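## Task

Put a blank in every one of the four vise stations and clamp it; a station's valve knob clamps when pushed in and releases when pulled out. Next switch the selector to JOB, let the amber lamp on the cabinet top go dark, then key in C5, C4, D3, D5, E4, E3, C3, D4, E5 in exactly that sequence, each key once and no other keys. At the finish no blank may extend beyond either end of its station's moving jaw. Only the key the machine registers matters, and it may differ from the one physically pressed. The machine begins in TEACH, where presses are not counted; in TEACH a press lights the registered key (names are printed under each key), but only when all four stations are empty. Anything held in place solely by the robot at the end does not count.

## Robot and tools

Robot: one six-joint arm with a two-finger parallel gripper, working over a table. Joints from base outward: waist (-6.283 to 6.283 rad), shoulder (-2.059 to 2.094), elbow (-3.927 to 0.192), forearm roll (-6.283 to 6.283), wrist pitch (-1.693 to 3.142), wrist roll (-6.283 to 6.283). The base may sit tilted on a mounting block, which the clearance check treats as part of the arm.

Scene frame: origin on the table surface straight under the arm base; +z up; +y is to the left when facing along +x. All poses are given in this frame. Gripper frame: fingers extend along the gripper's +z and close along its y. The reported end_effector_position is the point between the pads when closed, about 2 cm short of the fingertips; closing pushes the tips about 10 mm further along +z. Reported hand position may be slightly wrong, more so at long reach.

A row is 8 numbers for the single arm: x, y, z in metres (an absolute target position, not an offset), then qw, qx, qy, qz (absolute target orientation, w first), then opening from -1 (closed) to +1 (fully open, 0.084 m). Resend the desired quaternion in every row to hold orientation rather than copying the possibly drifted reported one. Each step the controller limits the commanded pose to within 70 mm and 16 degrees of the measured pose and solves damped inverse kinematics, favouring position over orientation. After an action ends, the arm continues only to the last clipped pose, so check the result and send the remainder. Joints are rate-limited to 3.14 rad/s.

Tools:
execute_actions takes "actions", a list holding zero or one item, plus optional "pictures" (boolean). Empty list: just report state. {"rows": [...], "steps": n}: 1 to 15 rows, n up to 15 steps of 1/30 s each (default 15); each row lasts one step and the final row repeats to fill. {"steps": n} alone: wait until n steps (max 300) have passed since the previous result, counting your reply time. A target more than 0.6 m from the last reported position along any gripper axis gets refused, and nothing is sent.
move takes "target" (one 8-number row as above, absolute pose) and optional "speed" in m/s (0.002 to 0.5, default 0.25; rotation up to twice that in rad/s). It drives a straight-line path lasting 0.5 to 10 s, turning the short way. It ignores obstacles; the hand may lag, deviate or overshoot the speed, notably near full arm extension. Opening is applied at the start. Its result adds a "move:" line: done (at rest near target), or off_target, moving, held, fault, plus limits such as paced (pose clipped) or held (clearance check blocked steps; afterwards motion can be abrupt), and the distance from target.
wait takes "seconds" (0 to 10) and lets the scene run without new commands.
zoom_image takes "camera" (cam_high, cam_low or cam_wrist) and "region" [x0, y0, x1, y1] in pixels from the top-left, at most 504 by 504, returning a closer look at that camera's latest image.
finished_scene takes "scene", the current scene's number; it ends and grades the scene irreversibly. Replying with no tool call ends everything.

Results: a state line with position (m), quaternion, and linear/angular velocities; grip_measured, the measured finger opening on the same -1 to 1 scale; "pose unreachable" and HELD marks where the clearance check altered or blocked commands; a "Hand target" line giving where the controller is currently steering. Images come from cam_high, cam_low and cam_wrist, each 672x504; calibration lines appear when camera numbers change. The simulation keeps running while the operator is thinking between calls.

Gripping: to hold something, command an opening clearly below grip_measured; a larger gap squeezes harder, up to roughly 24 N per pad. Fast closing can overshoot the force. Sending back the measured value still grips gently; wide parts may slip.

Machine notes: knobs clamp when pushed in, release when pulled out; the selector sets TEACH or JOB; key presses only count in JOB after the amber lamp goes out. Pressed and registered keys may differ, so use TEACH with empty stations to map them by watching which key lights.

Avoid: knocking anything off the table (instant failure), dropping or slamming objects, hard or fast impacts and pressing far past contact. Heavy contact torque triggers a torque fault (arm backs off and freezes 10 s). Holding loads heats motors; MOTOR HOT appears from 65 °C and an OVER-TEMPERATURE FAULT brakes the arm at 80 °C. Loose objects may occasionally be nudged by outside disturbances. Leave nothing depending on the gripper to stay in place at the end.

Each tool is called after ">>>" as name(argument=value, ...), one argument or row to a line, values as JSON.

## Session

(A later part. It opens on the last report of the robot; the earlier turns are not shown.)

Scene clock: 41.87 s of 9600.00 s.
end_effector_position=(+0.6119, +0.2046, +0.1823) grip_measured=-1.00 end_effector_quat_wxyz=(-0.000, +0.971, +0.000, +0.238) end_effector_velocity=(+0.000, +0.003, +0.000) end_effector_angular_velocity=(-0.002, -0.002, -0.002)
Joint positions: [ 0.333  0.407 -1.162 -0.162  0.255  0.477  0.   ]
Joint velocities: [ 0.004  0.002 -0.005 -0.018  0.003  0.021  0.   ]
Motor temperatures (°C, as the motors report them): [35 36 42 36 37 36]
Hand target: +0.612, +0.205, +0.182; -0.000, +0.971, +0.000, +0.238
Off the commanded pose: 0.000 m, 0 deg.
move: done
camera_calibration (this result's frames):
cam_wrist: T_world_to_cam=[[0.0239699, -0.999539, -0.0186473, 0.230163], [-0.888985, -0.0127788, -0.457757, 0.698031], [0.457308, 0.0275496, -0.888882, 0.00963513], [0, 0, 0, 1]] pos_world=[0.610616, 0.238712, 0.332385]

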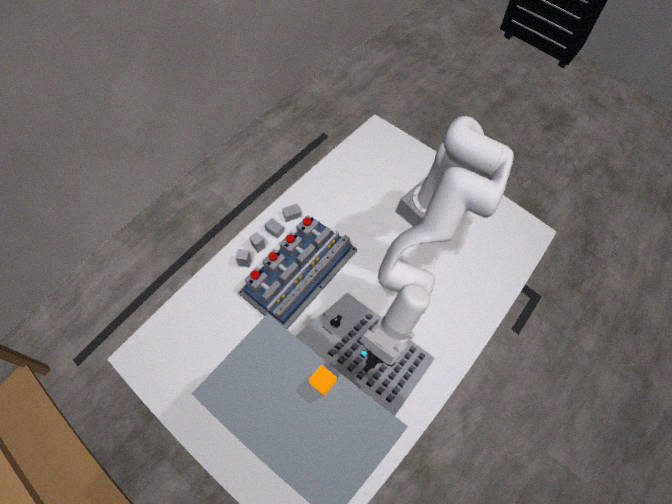

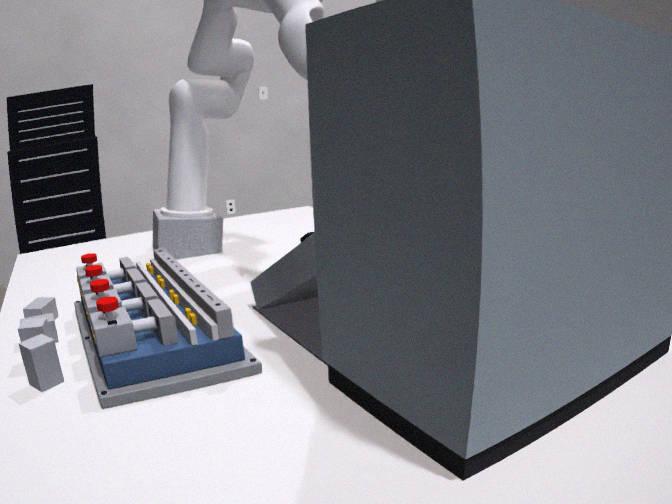

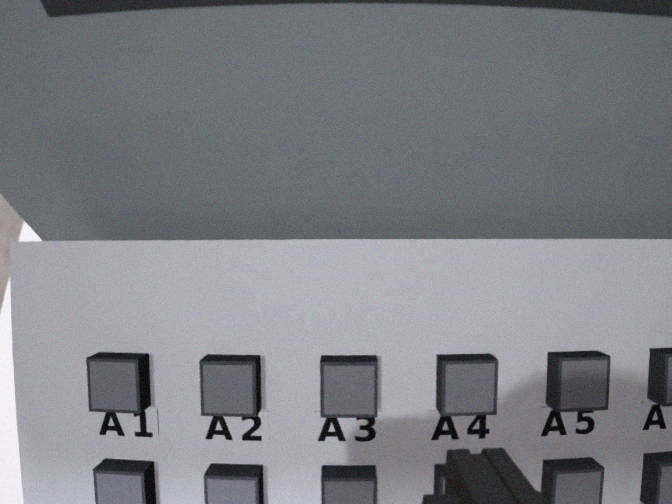

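>>> move(
  target=[0.6214,0.205,0.1638,0,0.971,0,0.238,-1],
  speed=0.03,
)

>>> move(
  target=[0.6117,0.205,0.1824,0,0.971,0,0.238,-1],
  speed=0.08,
)

>>> move(
  target=[0.43,0.18,0.25,0,0.971,0,0.238,-1],
  speed=0.15,
)

Scene clock: 44.63 s of 9600.00 s.
end_effector_position=(+0.6215, +0.2052, +0.1652) grip_measured=-1.00 end_effector_quat_wxyz=(-0.000, +0.971, +0.000, +0.239) end_effector_velocity=(+0.002, +0.001, +0.000) end_effector_angular_velocity=(+0.001, -0.004, +0.001)
Joint positions: [ 0.33   0.469 -1.201 -0.176  0.231  0.489  0.   ]
Joint velocities: [-0.     0.005 -0.006 -0.002 -0.004  0.002  0.   ]
Motor temperatures (°C, as the motors report them): [35 36 42 36 37 36]
Hand target: +0.621, +0.205, +0.164; +0.000, +0.971, -0.000, +0.238
Off the commanded pose: 0.001 m, 0 deg.
move: done
camera_calibration (this result's frames):
cam_wrist: T_world_to_cam=[[0.0240662, -0.999534, -0.0187752, 0.230222], [-0.888064, -0.0127502, -0.459543, 0.698495], [0.45909, 0.027733, -0.887957, -0.0112906], [0, 0, 0, 1]] pos_world=[0.619951, 0.239333, 0.315286]

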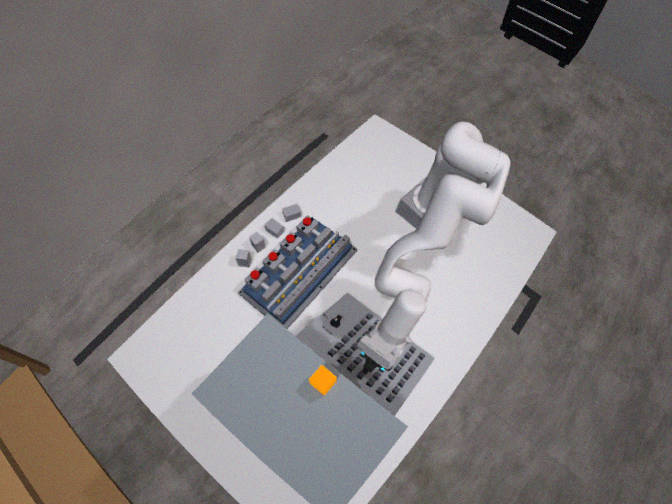

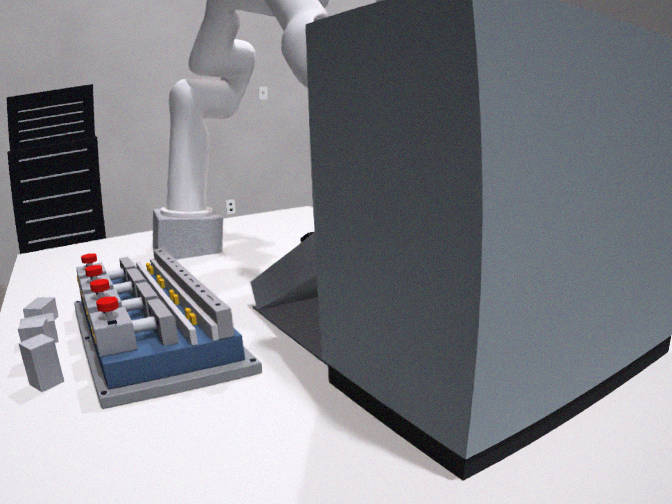

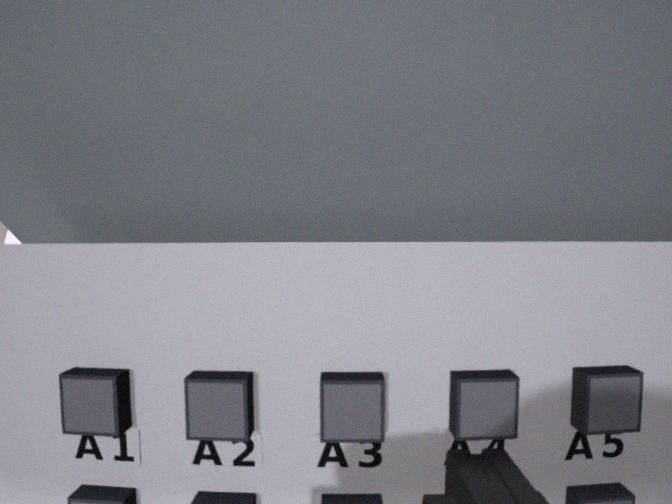

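Scene clock: 45.43 s of 9600.00 s.
end_effector_position=(+0.6117, +0.2050, +0.1819) grip_measured=-1.00 end_effector_quat_wxyz=(+0.000, +0.971, -0.000, +0.238) end_effector_velocity=(-0.001, -0.000, +0.002) end_effector_angular_velocity=(-0.000, +0.000, +0.000)
Joint positions: [ 0.334  0.408 -1.162 -0.166  0.255  0.481  0.   ]
Joint velocities: [ 0.    -0.007  0.005  0.002  0.002 -0.002  0.   ]
Motor temperatures (°C, as the motors report them): [35 36 42 36 37 36]
Hand target: +0.612, +0.205, +0.182; +0.000, +0.971, +0.000, +0.238
Off the commanded pose: 0.001 m, 0 deg.
move: done
camera_calibration (this result's frames):
cam_wrist: T_world_to_cam=[[0.0237075, -0.999554, -0.0181837, 0.230618], [-0.889013, -0.0127592, -0.457704, 0.697724], [0.457268, 0.0270166, -0.888918, 0.00946924], [0, 0, 0, 1]] pos_world=[0.610488, 0.239161, 0.331962]

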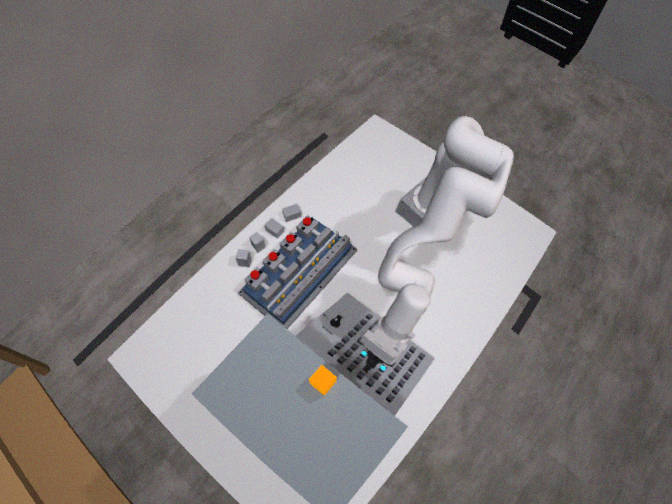

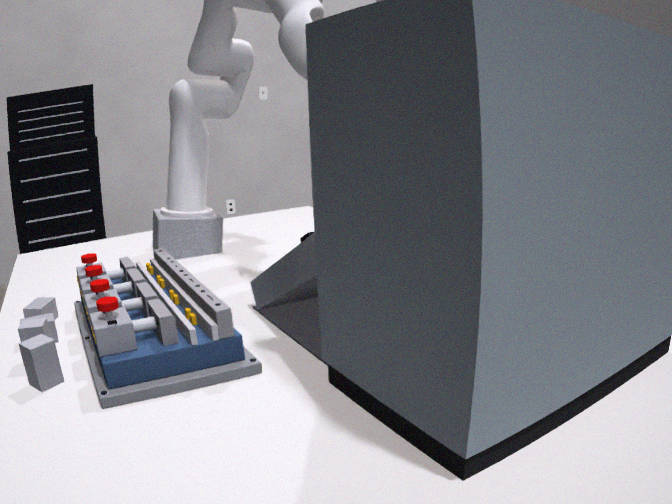

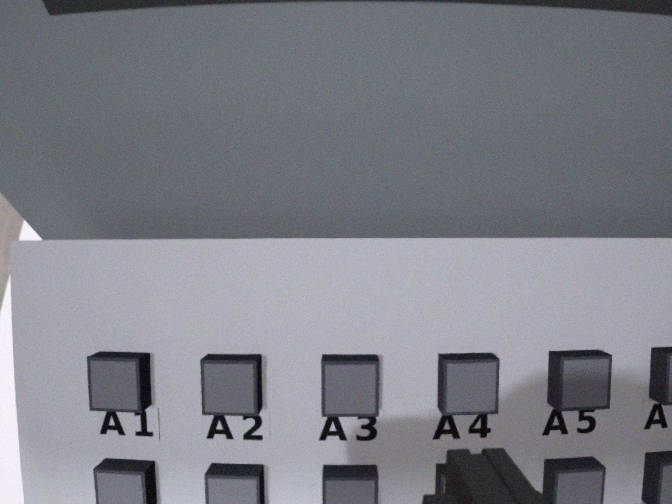

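Scene clock: 47.30 s of 9600.00 s.
end_effector_position=(+0.4302, +0.1805, +0.2498) grip_measured=-1.00 end_effector_quat_wxyz=(+0.000, +0.971, +0.000, +0.238) end_effector_velocity=(-0.002, +0.000, +0.002) end_effector_angular_velocity=(+0.001, -0.002, +0.001)
Joint positions: [ 0.391 -0.289 -0.518 -0.226  0.315  0.586  0.   ]
Joint velocities: [ 0.001 -0.011  0.006  0.001  0.003 -0.001  0.   ]
Motor temperatures (°C, as the motors report them): [35 36 42 36 37 36]
Hand target: +0.430, +0.181, +0.250; +0.000, +0.971, +0.000, +0.238
Off the commanded pose: 0.001 m, 0 deg.
move: done
camera_calibration (this result's frames):
cam_wrist: T_world_to_cam=[[0.0237924, -0.999552, -0.0181759, 0.211677], [-0.88898, -0.0128365, -0.457765, 0.567159], [0.457327, 0.0270493, -0.888887, 0.153484], [0, 0, 0, 1]] pos_world=[0.428965, 0.214711, 0.399904]

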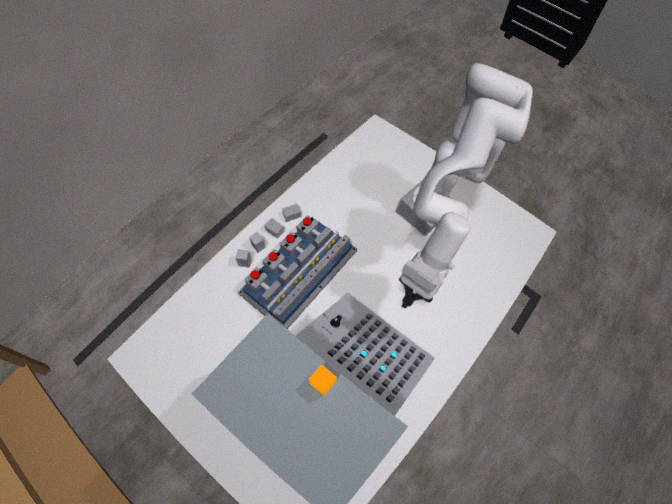

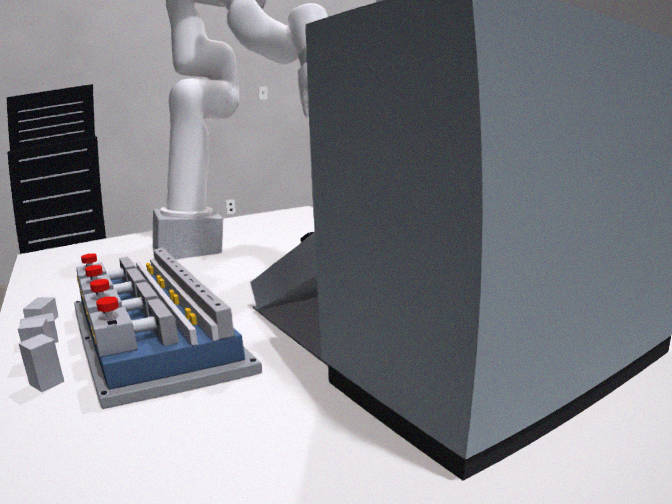

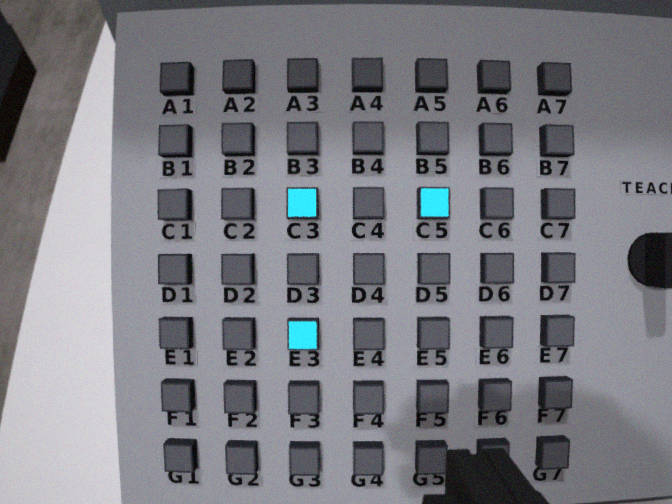

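>>> move(
  target=[0.42,-0.1,0.32,0,0.9,-0.43,0,0.6],
  speed=0.2,
)

>>> move(
  target=[0.46,-0.24,0.33,0,0.719,-0.695,0,0.6],
  speed=0.2,
)

Scene clock: 52.20 s of 9600.00 s.
end_effector_position=(+0.4196, -0.0990, +0.3200) grip_measured=+0.59 end_effector_quat_wxyz=(-0.000, +0.902, -0.431, +0.001) end_effector_velocity=(+0.001, -0.003, +0.001) end_effector_angular_velocity=(+0.001, +0.003, -0.007)
Joint positions: [-0.319 -0.103 -1.021  0.125  1.156  0.488  0.069]
Joint velocities: [-0.006  0.007 -0.011 -0.     0.007  0.003 -0.   ]
Motor temperatures (°C, as the motors report them): [35 36 42 36 37 36]
Hand target: +0.420, -0.099, +0.320; -0.000, +0.902, -0.431, +0.000
Off the commanded pose: 0.001 m, 0 deg.
move: done
camera_calibration (this result's frames):
cam_wrist: T_world_to_cam=[[-0.769162, -0.638417, -0.0285065, 0.305583], [-0.638761, 0.769394, 0.00407041, 0.410863], [0.0193341, 0.0213397, -0.999585, 0.446874], [0, 0, 0, 1]] pos_world=[0.488847, -0.130563, 0.453728]

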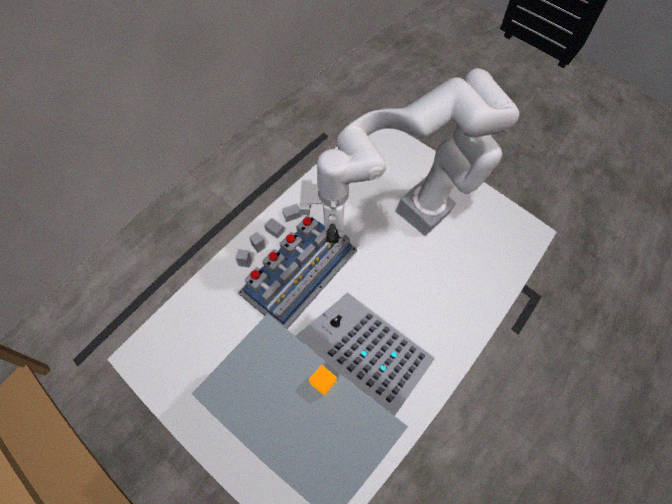

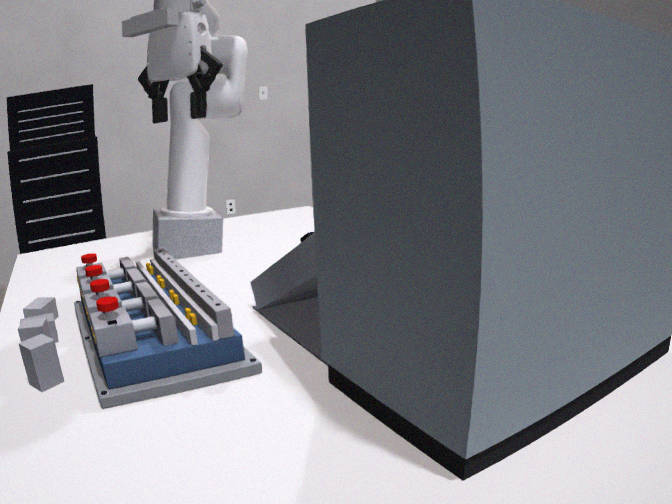

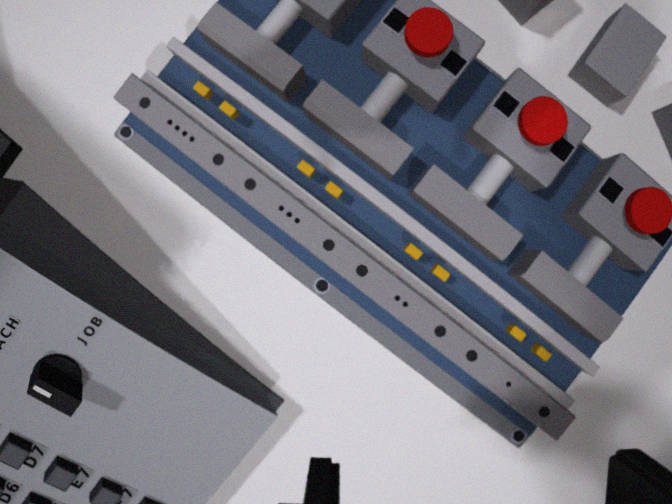

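Scene clock: 54.27 s of 9600.00 s.
end_effector_position=(+0.4597, -0.2397, +0.3300) grip_measured=+0.59 end_effector_quat_wxyz=(-0.000, +0.720, -0.694, +0.000) end_effector_velocity=(+0.001, -0.003, +0.000) end_effector_angular_velocity=(+0.001, +0.002, -0.011)
Joint positions: [-0.542  0.242 -1.426  0.111  1.241  0.923  0.069]
Joint velocities: [-0.003  0.009 -0.012 -0.001  0.005  0.009  0.   ]
Motor temperatures (°C, as the motors report them): [35 36 42 36 37 36]
Hand target: +0.460, -0.240, +0.330; -0.000, +0.719, -0.695, +0.000
Off the commanded pose: 0.000 m, 0 deg.
move: done
camera_calibration (this result's frames):
cam_wrist: T_world_to_cam=[[-0.998451, -0.0480076, -0.0281188, 0.493721], [-0.0481657, 0.998827, 0.0049741, 0.32791], [0.027847, 0.00632075, -0.999592, 0.451607], [0, 0, 0, 1]] pos_world=[0.496174, -0.306677, 0.463674]

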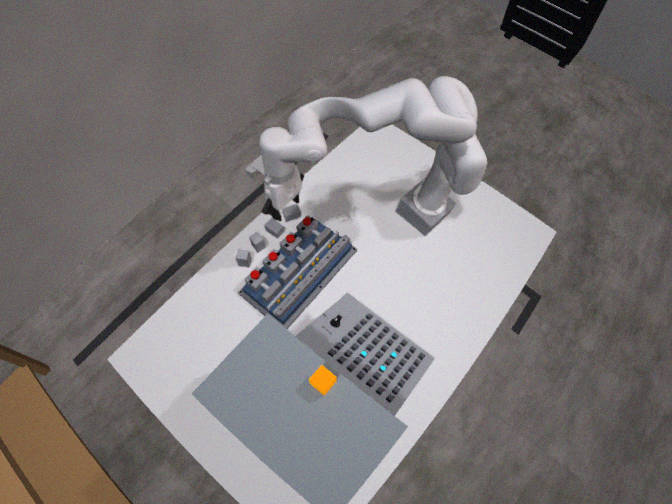

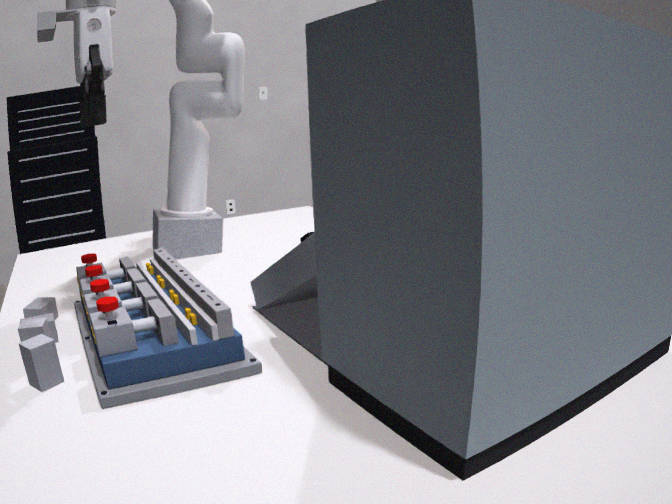

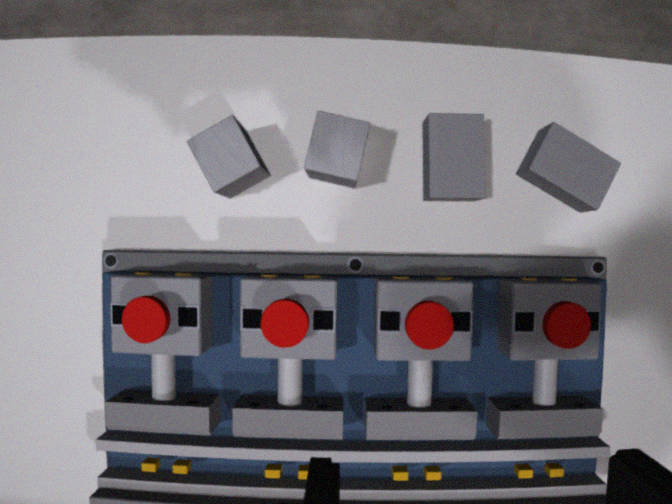

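>>> zoom_image(
  camera="cam_wrist",
  region=[160,80,660,240],
)

Region (160, 80, 660, 240) of cam_wrist's 672x504 image, scaled by 1.008, with more detail than that image has; it fills the top 161 rows of this view, and the rest is white.

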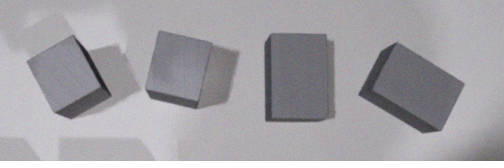

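>>> zoom_image(
  camera="cam_wrist",
  region=[170,90,400,220],
)

Region (170, 90, 400, 220) of cam_wrist's 672x504 image, scaled by 2.191, with more detail than that image has; it fills the top 285 rows of this view, and the rest is white.

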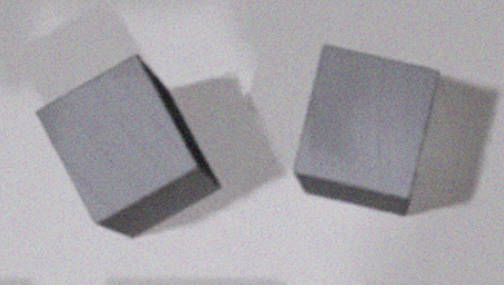

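>>> move(
  target=[0.341,-0.375,0.13,0,0.537,-0.843,0,0.75],
  speed=0.15,
)

Scene clock: 70.83 s of 9600.00 s.
end_effector_position=(+0.3406, -0.3741, +0.1306) grip_measured=+0.75 end_effector_quat_wxyz=(+0.000, -0.537, +0.843, -0.000) end_effector_velocity=(-0.003, -0.000, -0.004) end_effector_angular_velocity=(+0.005, +0.004, -0.005)
Joint positions: [-0.833  0.511 -1.152  0.128  0.726  1.044  0.075]
Joint velocities: [-0.003  0.008  0.001  0.    -0.002  0.001 -0.   ]
Motor temperatures (°C, as the motors report them): [35 36 43 36 37 36]
Hand target: +0.340, -0.374, +0.130; +0.000, -0.537, +0.844, -0.000
Off the commanded pose: 0.001 m, 0 deg.
After step 90, 11.27 s passed at rest.
move: done
camera_calibration (this result's frames):
cam_wrist: T_world_to_cam=[[-0.91123, 0.410927, -0.0282519, 0.504774], [0.41097, 0.911638, 0.00452139, 0.268509], [0.0276135, -0.00749066, -0.999591, 0.251433], [0, 0, 0, 1]] pos_world=[0.342673, -0.450325, 0.264377]

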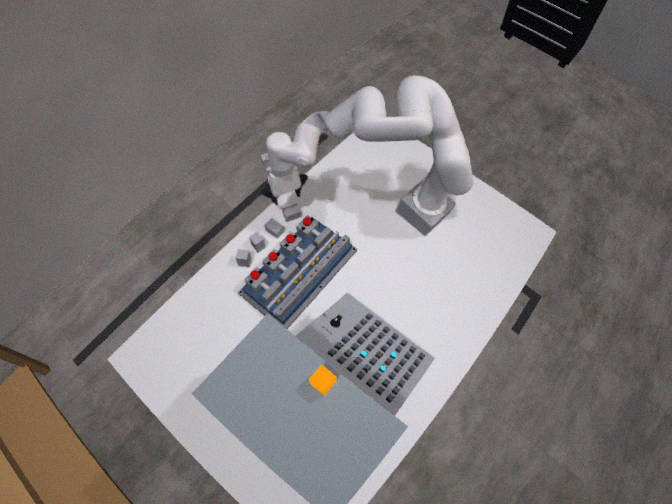

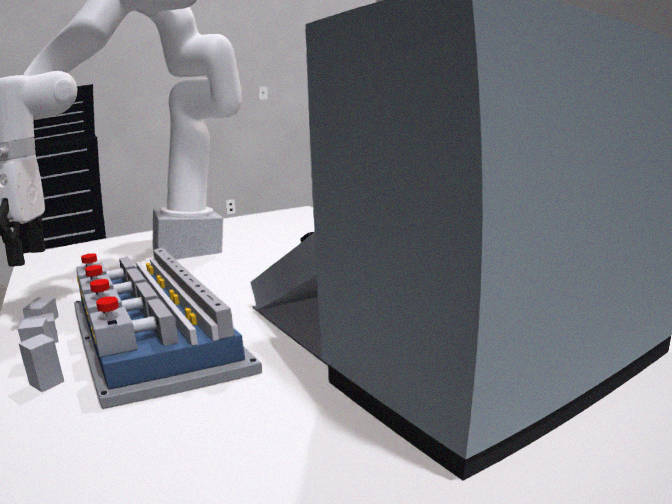

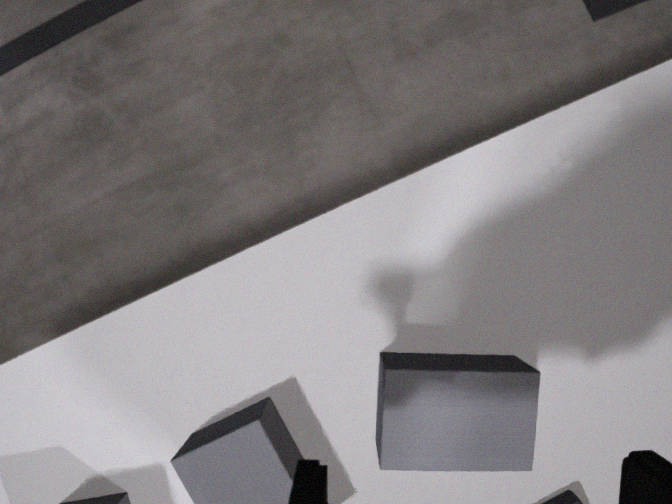

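>>> execute_actions(
  actions=[],
)

Scene clock: 76.10 s of 9600.00 s.
end_effector_position=(+0.3403, -0.3742, +0.1301) grip_measured=+0.75 end_effector_quat_wxyz=(+0.000, -0.537, +0.844, -0.000) end_effector_velocity=(-0.000, +0.000, -0.000) end_effector_angular_velocity=(+0.000, +0.000, -0.000)
Joint positions: [-0.833  0.512 -1.152  0.128  0.726  1.044  0.075]
Joint velocities: [0. 0. 0. 0. 0. 0. 0.]
Motor temperatures (°C, as the motors report them): [35 36 42 36 37 36]
Hand target: +0.340, -0.374, +0.130; +0.000, -0.537, +0.844, -0.000
Off the commanded pose: 0.001 m, 0 deg.
Steps of this call (steps 1 to 90: nothing new was sent; then 2.27 s passed at rest). Readings (end_effector_position):
1: (+0.3406, -0.3742, +0.1305)
2: (+0.3405, -0.3742, +0.1304)
4: (+0.3404, -0.3742, +0.1303)
8: (+0.3404, -0.3742, +0.1302)
90: the state above
camera_calibration (this result's frames):
cam_wrist: T_world_to_cam=[[-0.910954, 0.411581, -0.0276342, 0.504558], [0.411612, 0.911346, 0.00484314, 0.268349], [0.0271777, -0.00696267, -0.999606, 0.251273], [0, 0, 0, 1]] pos_world=[0.342345, -0.450476, 0.263818]

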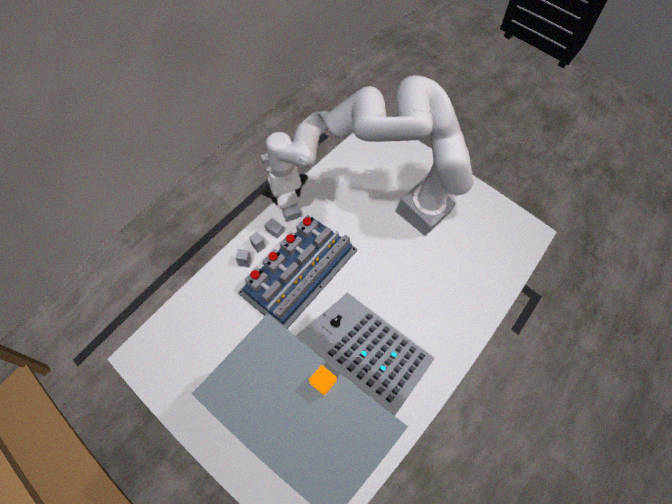

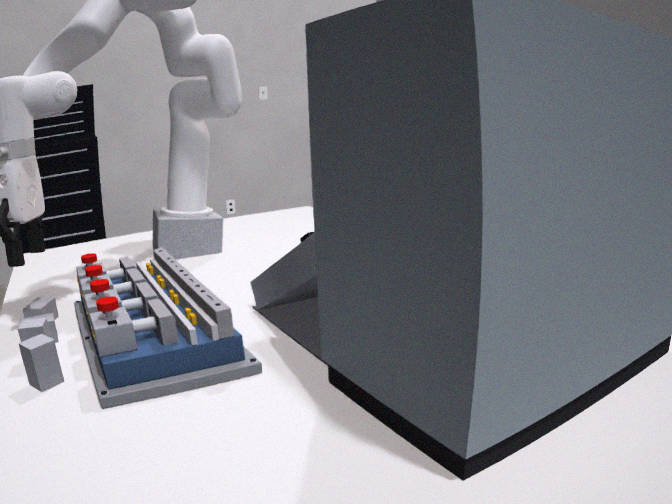

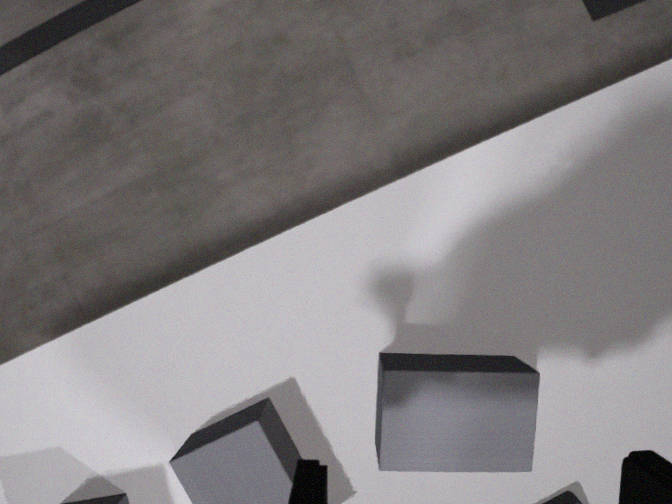

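>>> move(
  target=[0.33,-0.378,0.09,0,0.537,-0.843,0,1],
)

Scene clock: 79.77 s of 9600.00 s.
end_effector_position=(+0.3302, -0.3781, +0.0907) grip_measured=+1.00 end_effector_quat_wxyz=(-0.000, -0.537, +0.843, -0.000) end_effector_velocity=(-0.002, +0.001, -0.005) end_effector_angular_velocity=(+0.003, +0.002, -0.000)
Joint positions: [-0.843  0.589 -1.132  0.142  0.63   1.014  0.084]
Joint velocities: [-0.001  0.008  0.002  0.002 -0.006 -0.003 -0.   ]
Motor temperatures (°C, as the motors report them): [35 36 42 36 37 36]
Hand target: +0.330, -0.378, +0.090; -0.000, -0.537, +0.843, -0.000
Off the commanded pose: 0.001 m, 0 deg.
move: done
camera_calibration (this result's frames):
cam_wrist: T_world_to_cam=[[-0.911186, 0.411046, -0.0279603, 0.495759], [0.411094, 0.911583, 0.00429078, 0.276505], [0.0272518, -0.00758461, -0.9996, 0.211884], [0, 0, 0, 1]] pos_world=[0.332285, -0.45423, 0.224474]

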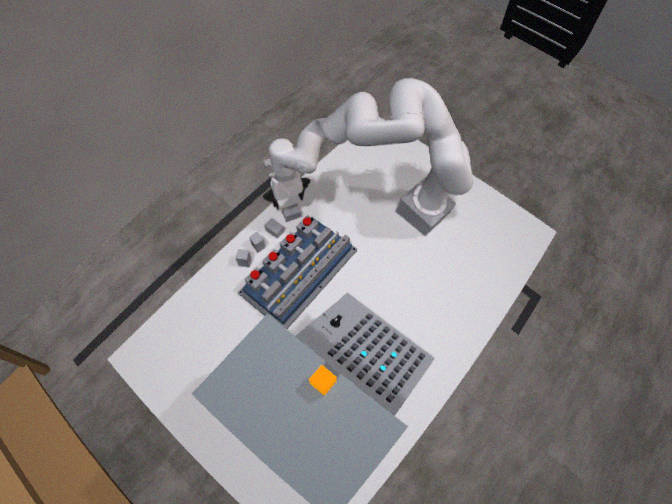

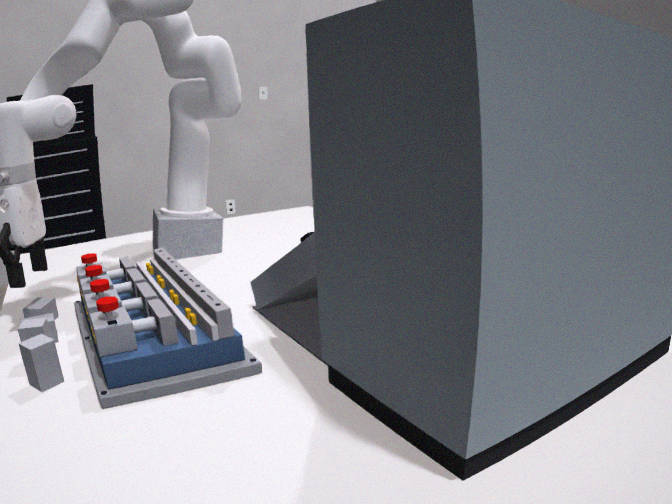

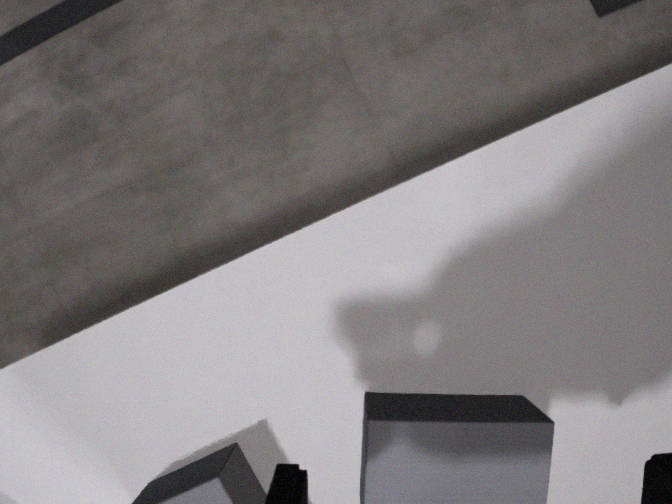

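>>> move(
  target=[0.33,-0.378,0.04,0,0.537,-0.843,0,0.75],
  speed=0.08,
)

>>> move(
  target=[0.33,-0.378,0.04,0,0.537,-0.843,0,0],
)

>>> move(
  target=[0.33,-0.378,0.17,0,0.537,-0.843,0,0],
  speed=0.15,
)

>>> move(
  target=[0.361,-0.16,0.17,0,0.719,-0.695,0,0],
  speed=0.15,
)

Scene clock: 83.23 s of 9600.00 s.
end_effector_position=(+0.3301, -0.3782, +0.0407) grip_measured=+0.75 end_effector_quat_wxyz=(-0.000, -0.537, +0.843, -0.000) end_effector_velocity=(-0.001, +0.001, -0.004) end_effector_angular_velocity=(+0.003, +0.002, +0.000)
Joint positions: [-0.831  0.71  -1.15   0.168  0.528  0.996  0.075]
Joint velocities: [ 0.001  0.008 -0.001  0.002 -0.004 -0.002 -0.   ]
Motor temperatures (°C, as the motors report them): [35 36 42 36 37 36]
Hand target: +0.330, -0.378, +0.040; -0.000, -0.537, +0.843, -0.000
Off the commanded pose: 0.001 m, 0 deg.
move: done
camera_calibration (this result's frames):
cam_wrist: T_world_to_cam=[[-0.911164, 0.411101, -0.0278746, 0.49429], [0.411149, 0.911558, 0.00426386, 0.276826], [0.0271622, -0.00757554, -0.999602, 0.161872], [0, 0, 0, 1]] pos_world=[0.332166, -0.45432, 0.174406]

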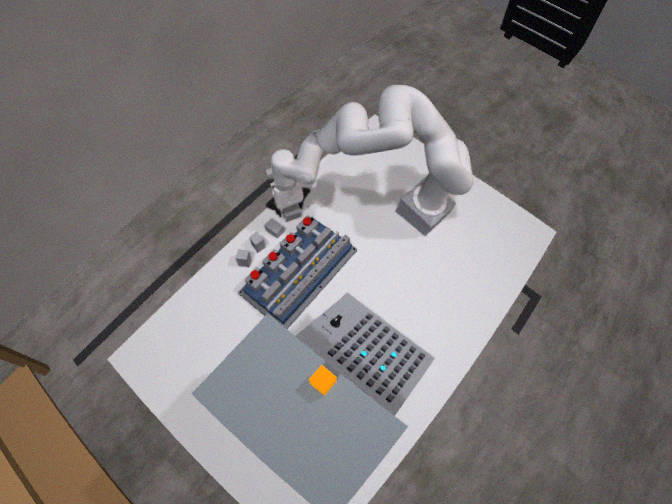

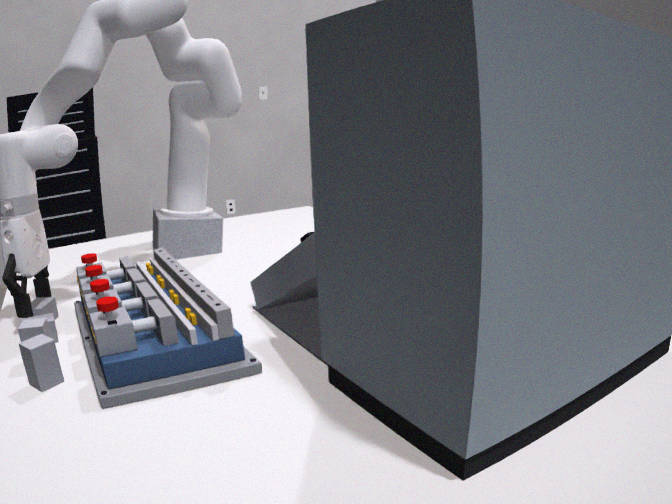

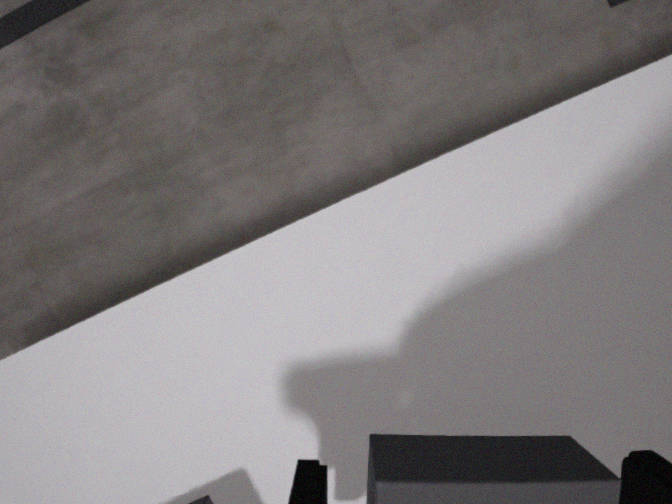

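Scene clock: 83.93 s of 9600.00 s.
end_effector_position=(+0.3302, -0.3782, +0.0404) grip_measured=+0.37 end_effector_quat_wxyz=(+0.000, -0.537, +0.843, -0.000) end_effector_velocity=(+0.000, +0.000, -0.000) end_effector_angular_velocity=(+0.000, +0.000, +0.000)
Joint positions: [-0.831  0.711 -1.151  0.169  0.527  0.995  0.06 ]
Joint velocities: [ 0.     0.001 -0.     0.    -0.    -0.     0.   ]
Motor temperatures (°C, as the motors report them): [35 36 42 36 37 36]
Hand target: +0.330, -0.378, +0.040; -0.000, -0.537, +0.843, +0.000
Off the commanded pose: 0.001 m, 0 deg.
move: done
camera_calibration (this result's frames):
cam_wrist: T_world_to_cam=[[-0.911182, 0.411054, -0.0279513, 0.494402], [0.411096, 0.911581, 0.00448228, 0.276881], [0.0273223, -0.00740649, -0.999599, 0.161636], [0, 0, 0, 1]] pos_world=[0.332249, -0.454428, 0.174149]

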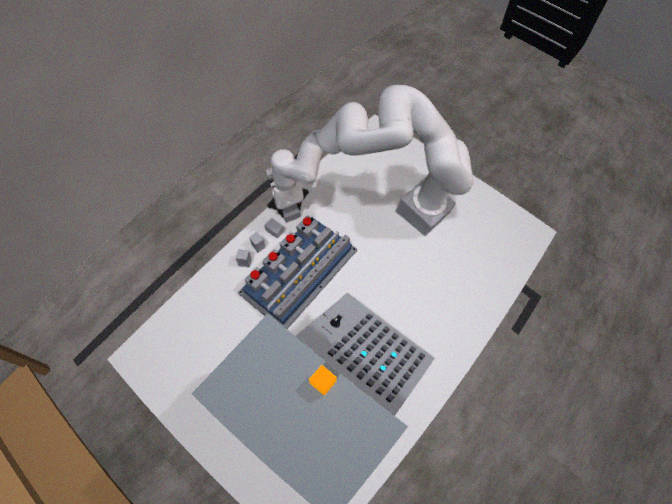

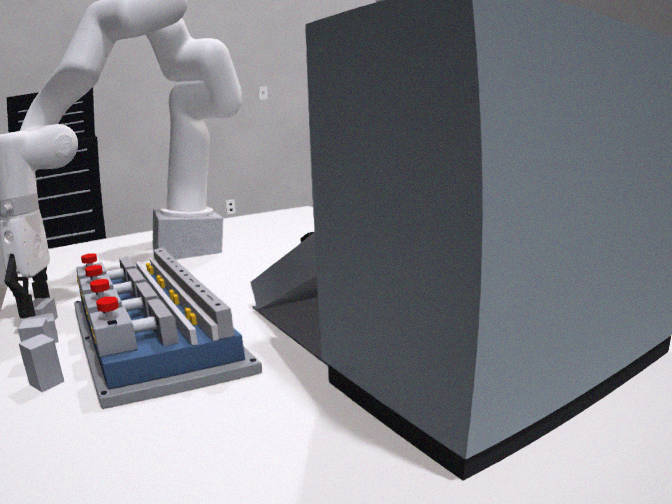

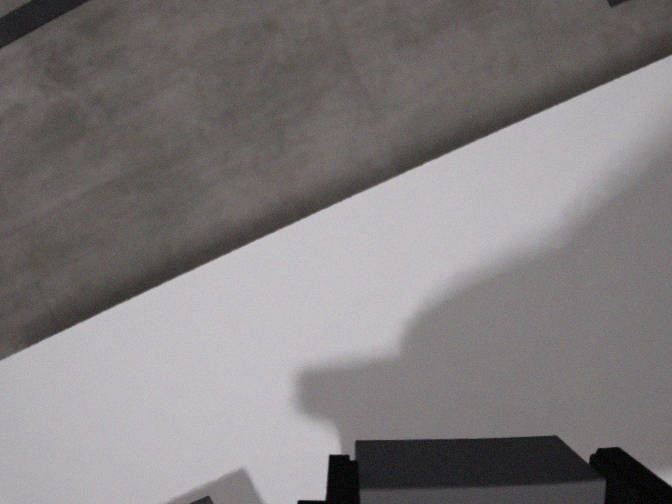

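Scene clock: 85.27 s of 9600.00 s.
end_effector_position=(+0.3300, -0.3779, +0.1689) grip_measured=+0.37 end_effector_quat_wxyz=(+0.000, -0.537, +0.843, +0.001) end_effector_velocity=(+0.002, -0.002, +0.007) end_effector_angular_velocity=(-0.008, -0.006, +0.001)
Joint positions: [-0.861  0.431 -1.156  0.114  0.815  1.033  0.06 ]
Joint velocities: [-0.001 -0.01  -0.007 -0.001  0.007  0.    -0.   ]
Motor temperatures (°C, as the motors report them): [35 36 42 36 37 36]
Hand target: +0.330, -0.378, +0.170; +0.000, -0.537, +0.843, +0.000
Off the commanded pose: 0.001 m, 0 deg.
move: done
camera_calibration (this result's frames):
cam_wrist: T_world_to_cam=[[-0.91128, 0.410946, -0.0263129, 0.497429], [0.410941, 0.911643, 0.00585313, 0.275889], [0.0263933, -0.00547918, -0.999637, 0.29108], [0, 0, 0, 1]] pos_world=[0.33224, -0.454334, 0.302448]

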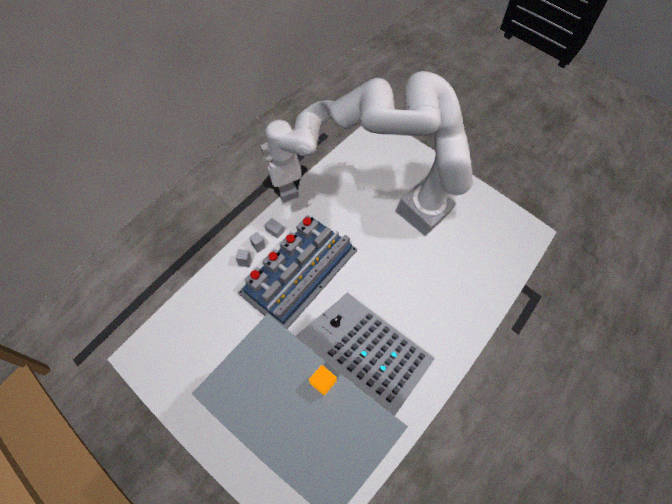

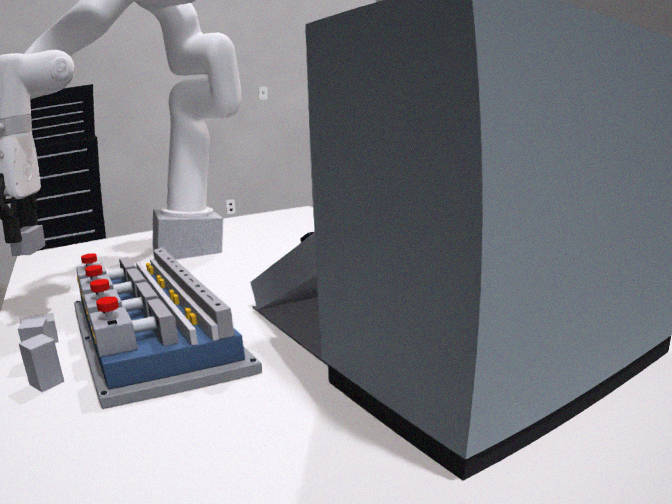

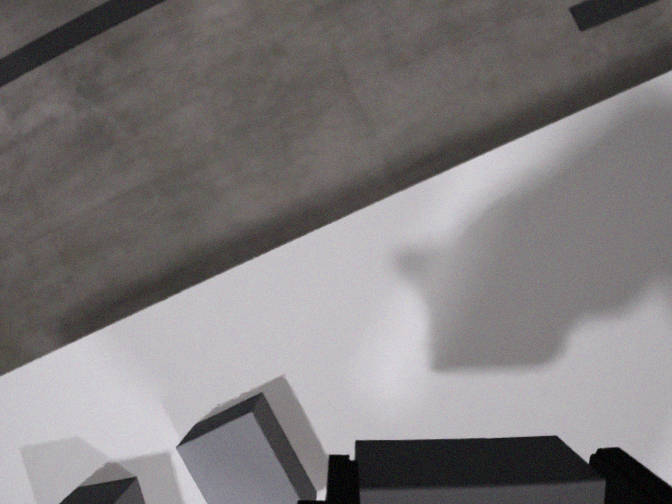

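Scene clock: 87.33 s of 9600.00 s.
end_effector_position=(+0.3611, -0.1608, +0.1701) grip_measured=+0.37 end_effector_quat_wxyz=(+0.001, +0.719, -0.695, -0.000) end_effector_velocity=(+0.000, +0.003, +0.000) end_effector_angular_velocity=(+0.000, +0.000, +0.005)
Joint positions: [-0.452  0.042 -0.691  0.168  0.701  0.922  0.06 ]
Joint velocities: [ 0.006 -0.004  0.004  0.     0.     0.001 -0.   ]
Motor temperatures (°C, as the motors report them): [35 36 42 36 37 36]
Hand target: +0.361, -0.160, +0.170; +0.001, +0.719, -0.695, -0.000
Off the commanded pose: 0.001 m, 0 deg.
move: done
camera_calibration (this result's frames):
cam_wrist: T_world_to_cam=[[-0.998616, -0.0455639, -0.0262832, 0.394713], [-0.0456917, 0.998946, 0.00428122, 0.24437], [0.0260604, 0.00547622, -0.999645, 0.294604], [0, 0, 0, 1]] pos_world=[0.397655, -0.227741, 0.303828]

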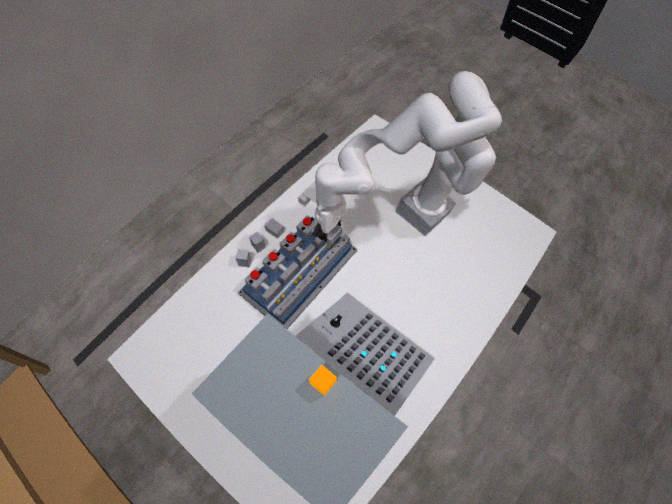

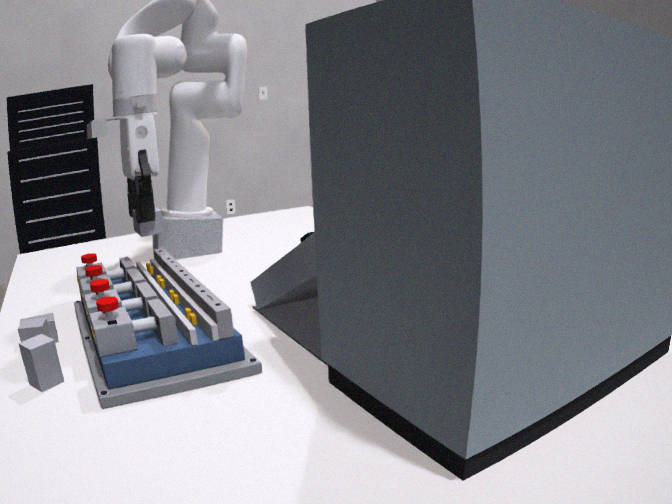

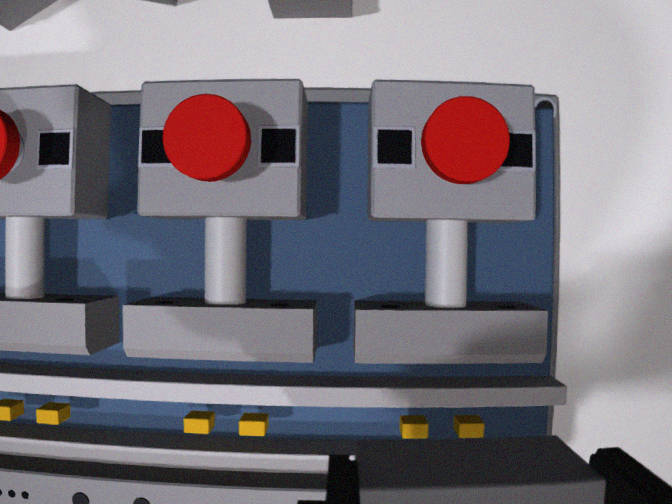

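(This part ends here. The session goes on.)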